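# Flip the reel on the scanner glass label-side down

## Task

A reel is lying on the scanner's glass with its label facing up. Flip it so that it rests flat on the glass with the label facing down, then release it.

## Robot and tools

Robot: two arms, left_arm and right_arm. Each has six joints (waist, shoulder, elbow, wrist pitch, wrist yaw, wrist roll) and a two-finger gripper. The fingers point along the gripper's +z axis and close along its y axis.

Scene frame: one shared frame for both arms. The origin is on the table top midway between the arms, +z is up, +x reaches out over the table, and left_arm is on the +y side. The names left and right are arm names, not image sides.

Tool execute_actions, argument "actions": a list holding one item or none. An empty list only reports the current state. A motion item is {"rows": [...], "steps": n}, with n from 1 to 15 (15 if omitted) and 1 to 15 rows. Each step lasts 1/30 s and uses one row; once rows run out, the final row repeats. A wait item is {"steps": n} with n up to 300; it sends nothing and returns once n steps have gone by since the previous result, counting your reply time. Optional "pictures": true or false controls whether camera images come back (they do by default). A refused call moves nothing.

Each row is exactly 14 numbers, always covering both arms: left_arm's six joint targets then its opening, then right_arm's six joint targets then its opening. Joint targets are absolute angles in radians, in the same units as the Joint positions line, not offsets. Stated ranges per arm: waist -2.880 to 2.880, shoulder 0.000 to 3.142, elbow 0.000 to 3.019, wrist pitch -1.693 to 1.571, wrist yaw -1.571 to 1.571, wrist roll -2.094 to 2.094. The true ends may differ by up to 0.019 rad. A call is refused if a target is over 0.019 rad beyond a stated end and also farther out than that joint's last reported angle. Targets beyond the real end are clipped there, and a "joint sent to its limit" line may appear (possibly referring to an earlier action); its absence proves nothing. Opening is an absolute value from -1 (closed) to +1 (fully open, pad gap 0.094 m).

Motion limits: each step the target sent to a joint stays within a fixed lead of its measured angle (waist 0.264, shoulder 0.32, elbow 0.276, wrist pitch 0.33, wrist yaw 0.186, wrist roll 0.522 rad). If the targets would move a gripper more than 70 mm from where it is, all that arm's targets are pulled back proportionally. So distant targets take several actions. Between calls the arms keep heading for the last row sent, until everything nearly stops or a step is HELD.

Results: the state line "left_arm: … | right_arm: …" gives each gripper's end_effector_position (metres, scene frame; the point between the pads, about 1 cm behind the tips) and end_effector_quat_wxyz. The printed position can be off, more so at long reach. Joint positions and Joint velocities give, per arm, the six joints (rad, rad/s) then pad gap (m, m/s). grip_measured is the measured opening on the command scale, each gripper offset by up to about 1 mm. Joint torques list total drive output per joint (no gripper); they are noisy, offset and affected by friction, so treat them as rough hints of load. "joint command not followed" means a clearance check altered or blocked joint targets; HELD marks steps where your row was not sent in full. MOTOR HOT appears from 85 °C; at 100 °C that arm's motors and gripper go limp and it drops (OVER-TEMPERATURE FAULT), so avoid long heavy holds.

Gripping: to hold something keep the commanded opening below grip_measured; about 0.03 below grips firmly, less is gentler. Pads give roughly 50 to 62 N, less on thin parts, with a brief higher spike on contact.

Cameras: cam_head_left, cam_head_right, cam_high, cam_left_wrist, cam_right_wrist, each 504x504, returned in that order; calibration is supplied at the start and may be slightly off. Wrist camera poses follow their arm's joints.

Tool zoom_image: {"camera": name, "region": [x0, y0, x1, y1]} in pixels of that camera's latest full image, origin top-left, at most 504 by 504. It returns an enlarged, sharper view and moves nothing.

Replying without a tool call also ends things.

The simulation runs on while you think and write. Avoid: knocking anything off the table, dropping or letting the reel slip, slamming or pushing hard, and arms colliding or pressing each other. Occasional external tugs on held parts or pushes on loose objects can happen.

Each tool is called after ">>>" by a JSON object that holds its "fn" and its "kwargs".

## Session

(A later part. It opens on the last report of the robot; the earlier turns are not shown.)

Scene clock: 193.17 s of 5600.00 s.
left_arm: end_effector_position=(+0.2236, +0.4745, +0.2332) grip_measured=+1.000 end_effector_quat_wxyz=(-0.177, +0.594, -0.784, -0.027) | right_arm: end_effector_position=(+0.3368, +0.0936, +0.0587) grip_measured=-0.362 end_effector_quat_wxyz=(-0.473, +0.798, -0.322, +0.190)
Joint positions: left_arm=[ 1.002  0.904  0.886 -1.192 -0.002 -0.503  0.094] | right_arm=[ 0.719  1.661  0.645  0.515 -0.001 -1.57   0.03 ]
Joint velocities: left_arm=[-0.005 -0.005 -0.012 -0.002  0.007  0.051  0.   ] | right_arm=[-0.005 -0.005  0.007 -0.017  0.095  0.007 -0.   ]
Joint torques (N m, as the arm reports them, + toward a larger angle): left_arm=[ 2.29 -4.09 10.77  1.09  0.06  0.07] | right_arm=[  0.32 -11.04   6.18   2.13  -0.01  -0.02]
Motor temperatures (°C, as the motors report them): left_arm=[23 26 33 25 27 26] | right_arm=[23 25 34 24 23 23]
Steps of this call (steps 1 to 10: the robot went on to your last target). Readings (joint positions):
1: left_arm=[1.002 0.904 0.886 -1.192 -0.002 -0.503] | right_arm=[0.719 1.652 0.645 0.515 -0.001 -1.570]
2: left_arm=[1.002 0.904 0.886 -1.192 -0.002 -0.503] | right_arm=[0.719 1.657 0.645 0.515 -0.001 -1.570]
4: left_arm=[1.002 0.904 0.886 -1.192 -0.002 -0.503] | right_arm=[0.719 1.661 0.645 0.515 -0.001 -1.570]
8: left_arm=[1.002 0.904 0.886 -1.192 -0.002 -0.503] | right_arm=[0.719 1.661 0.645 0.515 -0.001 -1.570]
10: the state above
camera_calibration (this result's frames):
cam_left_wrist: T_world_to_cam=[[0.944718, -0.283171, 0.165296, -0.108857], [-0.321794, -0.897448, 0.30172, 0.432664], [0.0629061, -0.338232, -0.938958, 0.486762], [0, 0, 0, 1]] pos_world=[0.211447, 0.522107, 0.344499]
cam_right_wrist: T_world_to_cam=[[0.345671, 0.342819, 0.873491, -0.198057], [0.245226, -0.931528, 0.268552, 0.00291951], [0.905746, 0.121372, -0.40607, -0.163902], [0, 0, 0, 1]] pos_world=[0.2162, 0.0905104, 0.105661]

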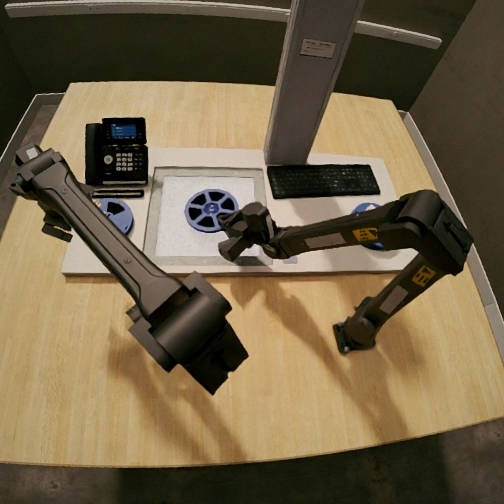

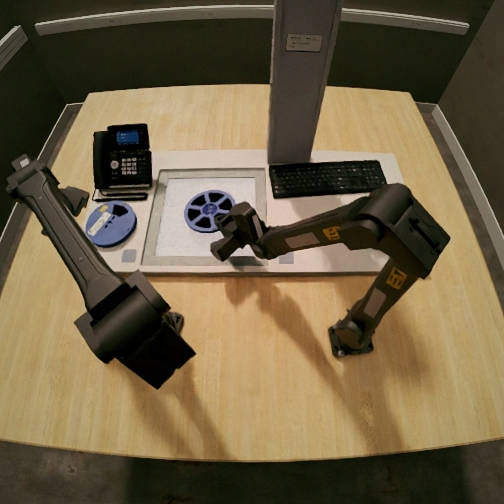

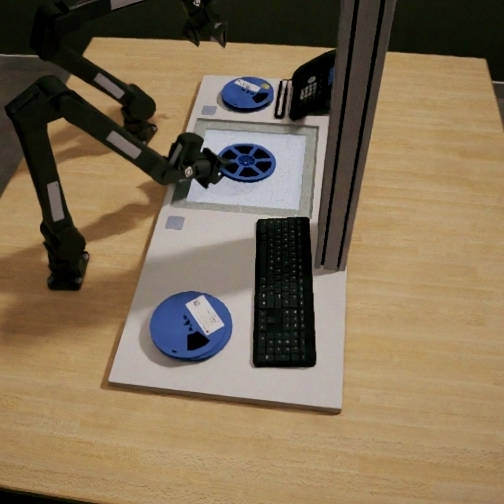

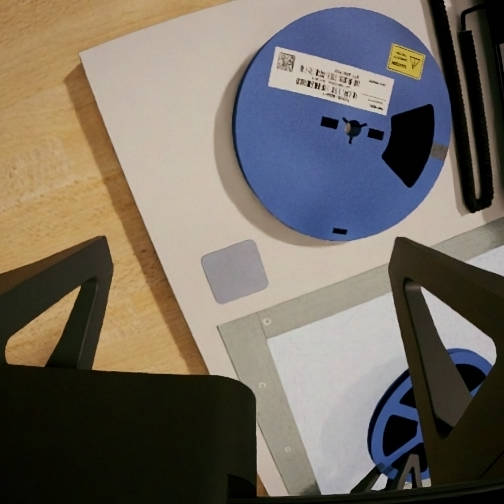

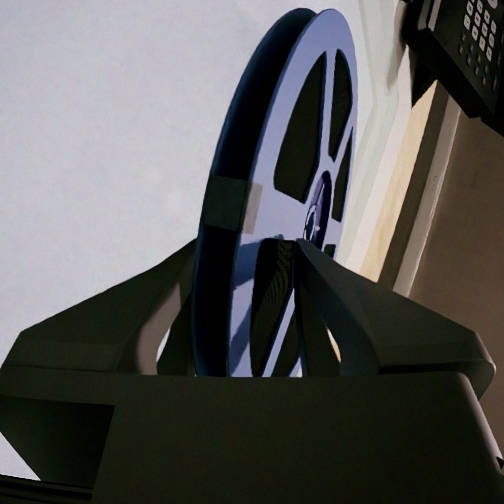

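>>> {"fn": "execute_actions", "kwargs": {"actions": [{"rows":[[1.0,0.9,0.9,-1.2,0,-0.5,1,0.715,1.653,0.63,0.54,0,-1.58,-0.34],[1.0,0.9,0.9,-1.2,0,-0.5,1,0.715,1.646,0.62,0.544,0,-1.58,-0.33],[1.0,0.9,0.9,-1.2,0,-0.5,1,0.715,1.639,0.61,0.548,0,-1.58,-0.33],[1.0,0.9,0.9,-1.2,0,-0.5,1,0.715,1.632,0.6,0.552,0,-1.58,-0.33],[1.0,0.9,0.9,-1.2,0,-0.5,1,0.715,1.625,0.59,0.556,0,-1.58,-0.33],[1.0,0.9,0.9,-1.2,0,-0.5,1,0.715,1.618,0.58,0.56,0,-1.58,-0.33],[1.0,0.9,0.9,-1.2,0,-0.5,1,0.715,1.611,0.57,0.564,0,-1.58,-0.33],[1.0,0.9,0.9,-1.2,0,-0.5,1,0.715,1.604,0.56,0.568,0,-1.58,-0.33],[1.0,0.9,0.9,-1.2,0,-0.5,1,0.715,1.597,0.55,0.572,0,-1.58,-0.33],[1.0,0.9,0.9,-1.2,0,-0.5,1,0.715,1.59,0.54,0.576,0,-1.58,-0.33],[1.0,0.9,0.9,-1.2,0,-0.5,1,0.715,1.582,0.53,0.58,0,-1.58,-0.33],[1.0,0.9,0.9,-1.2,0,-0.5,1,0.715,1.574,0.52,0.584,0,-1.58,-0.33],[1.0,0.9,0.9,-1.2,0,-0.5,1,0.715,1.562,0.505,0.588,0,-1.58,-0.33],[1.0,0.9,0.9,-1.2,0,-0.5,1,0.715,1.55,0.49,0.592,0,-1.58,-0.33],[1.0,0.9,0.9,-1.2,0,-0.5,1,0.715,1.535,0.47,0.596,0,-1.58,-0.33]]}], "pictures": false}}

>>> {"fn": "execute_actions", "kwargs": {"actions": [{"steps":12}]}}

Scene clock: 200.30 s of 5600.00 s.
left_arm: end_effector_position=(+0.2236, +0.4745, +0.2332) grip_measured=+1.000 end_effector_quat_wxyz=(-0.177, +0.594, -0.784, -0.027) | right_arm: end_effector_position=(+0.3039, +0.0594, +0.0569) grip_measured=-0.332 end_effector_quat_wxyz=(-0.473, +0.798, -0.322, +0.190)
Joint positions: left_arm=[ 1.002  0.904  0.886 -1.192 -0.002 -0.503  0.094] | right_arm=[ 0.719  1.576  0.513  0.564 -0.001 -1.57   0.031]
Joint velocities: left_arm=[-0.005  0.005  0.007  0.012 -0.007  0.037  0.   ] | right_arm=[-0.005 -0.327 -0.408  0.125  0.022  0.037 -0.001]
Joint torques (N m, as the arm reports them, + toward a larger angle): left_arm=[ 2.04 -4.79 10.92  0.92  0.05  0.08] | right_arm=[  0.18 -10.25   3.57   2.2   -0.01  -0.03]
Motor temperatures (°C, as the motors report them): left_arm=[23 25 33 25 27 26] | right_arm=[23 25 32 24 23 23]
Steps of this call (steps 1 to 30: the robot went on to your last target; steps 31 to 90: nothing new was sent; then 3.63 s passed at rest; steps 91 to 105: all 15 steps of this action). Readings (joint positions):
91: left_arm=[1.002 0.904 0.886 -1.192 -0.002 -0.503] | right_arm=[0.719 1.661 0.645 0.515 -0.001 -1.570]
92: left_arm=[1.002 0.904 0.886 -1.192 -0.002 -0.503] | right_arm=[0.719 1.661 0.643 0.515 -0.001 -1.570]
94: left_arm=[1.002 0.904 0.886 -1.192 -0.002 -0.503] | right_arm=[0.719 1.658 0.634 0.525 -0.001 -1.570]
98: left_arm=[1.002 0.904 0.886 -1.192 -0.002 -0.503] | right_arm=[0.719 1.634 0.595 0.541 -0.001 -1.570]
105: the state above

Scene clock: 200.70 s of 5600.00 s.
left_arm: end_effector_position=(+0.2236, +0.4745, +0.2332) grip_measured=+1.000 end_effector_quat_wxyz=(-0.177, +0.594, -0.784, -0.027) | right_arm: end_effector_position=(+0.2940, +0.0492, +0.0570) grip_measured=-0.332 end_effector_quat_wxyz=(-0.472, +0.798, -0.322, +0.190)
Joint positions: left_arm=[ 1.002  0.904  0.886 -1.192 -0.002 -0.503  0.094] | right_arm=[ 0.719  1.546  0.475  0.568 -0.001 -1.57   0.031]
Joint velocities: left_arm=[-0.005 -0.005 -0.007 -0.002 -0.022  0.007  0.   ] | right_arm=[ 0.005  0.015 -0.002 -0.002  0.037  0.007 -0.001]
Joint torques (N m, as the arm reports them, + toward a larger angle): left_arm=[ 2.64 -4.13 10.81  0.92  0.06  0.05] | right_arm=[  0.25 -10.09   4.83   2.54   0.01  -0.04]
Motor temperatures (°C, as the motors report them): left_arm=[23 25 33 25 27 26] | right_arm=[23 25 32 24 23 23]
Steps of this call (steps 1 to 12: the robot went on to your last target). Readings (joint positions):
1: left_arm=[1.002 0.904 0.886 -1.192 -0.002 -0.503] | right_arm=[0.719 1.566 0.499 0.567 -0.001 -1.570]
2: left_arm=[1.002 0.904 0.886 -1.192 -0.002 -0.503] | right_arm=[0.719 1.556 0.487 0.568 -0.001 -1.570]
4: left_arm=[1.002 0.904 0.886 -1.192 -0.002 -0.503] | right_arm=[0.719 1.547 0.476 0.568 -0.001 -1.570]
8: left_arm=[1.002 0.904 0.886 -1.192 -0.002 -0.503] | right_arm=[0.719 1.546 0.475 0.568 -0.001 -1.570]
12: the state above
camera_calibration (this result's frames):
cam_left_wrist: T_world_to_cam=[[0.944718, -0.283171, 0.165296, -0.108857], [-0.321794, -0.897448, 0.30172, 0.432664], [0.0629061, -0.338232, -0.938958, 0.486762], [0, 0, 0, 1]] pos_world=[0.211447, 0.522107, 0.344499]
cam_right_wrist: T_world_to_cam=[[0.346827, 0.344018, 0.872561, -0.166875], [0.245582, -0.931158, 0.269506, -0.027677], [0.905208, 0.120813, -0.407435, -0.120189], [0, 0, 0, 1]] pos_world=[0.173469, 0.0461565, 0.104098]

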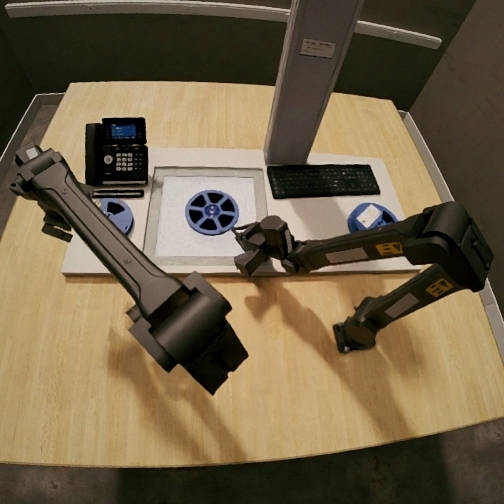

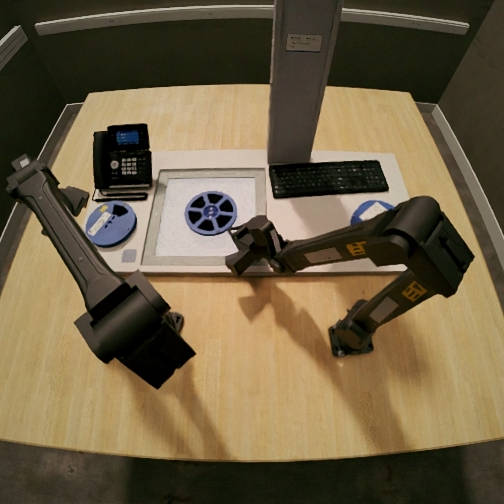

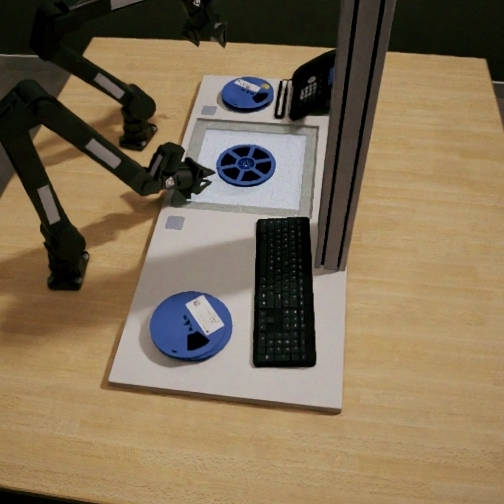

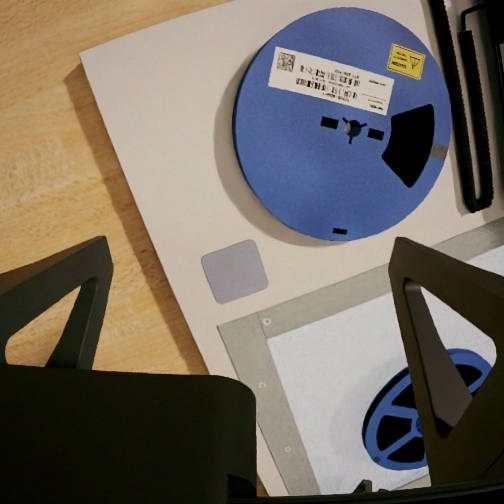

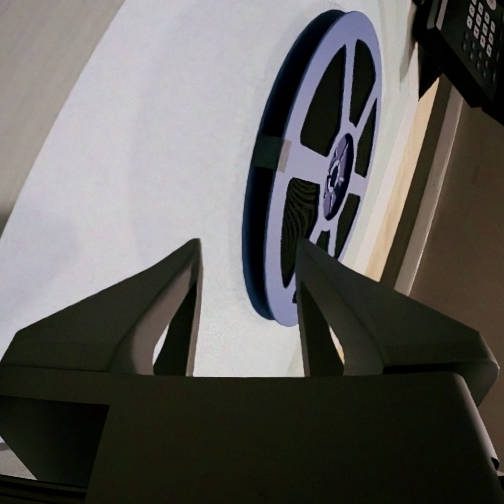

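>>> {"fn": "finished_scene", "kwargs": {"scene": 1}}

The scene is finished: the task was done.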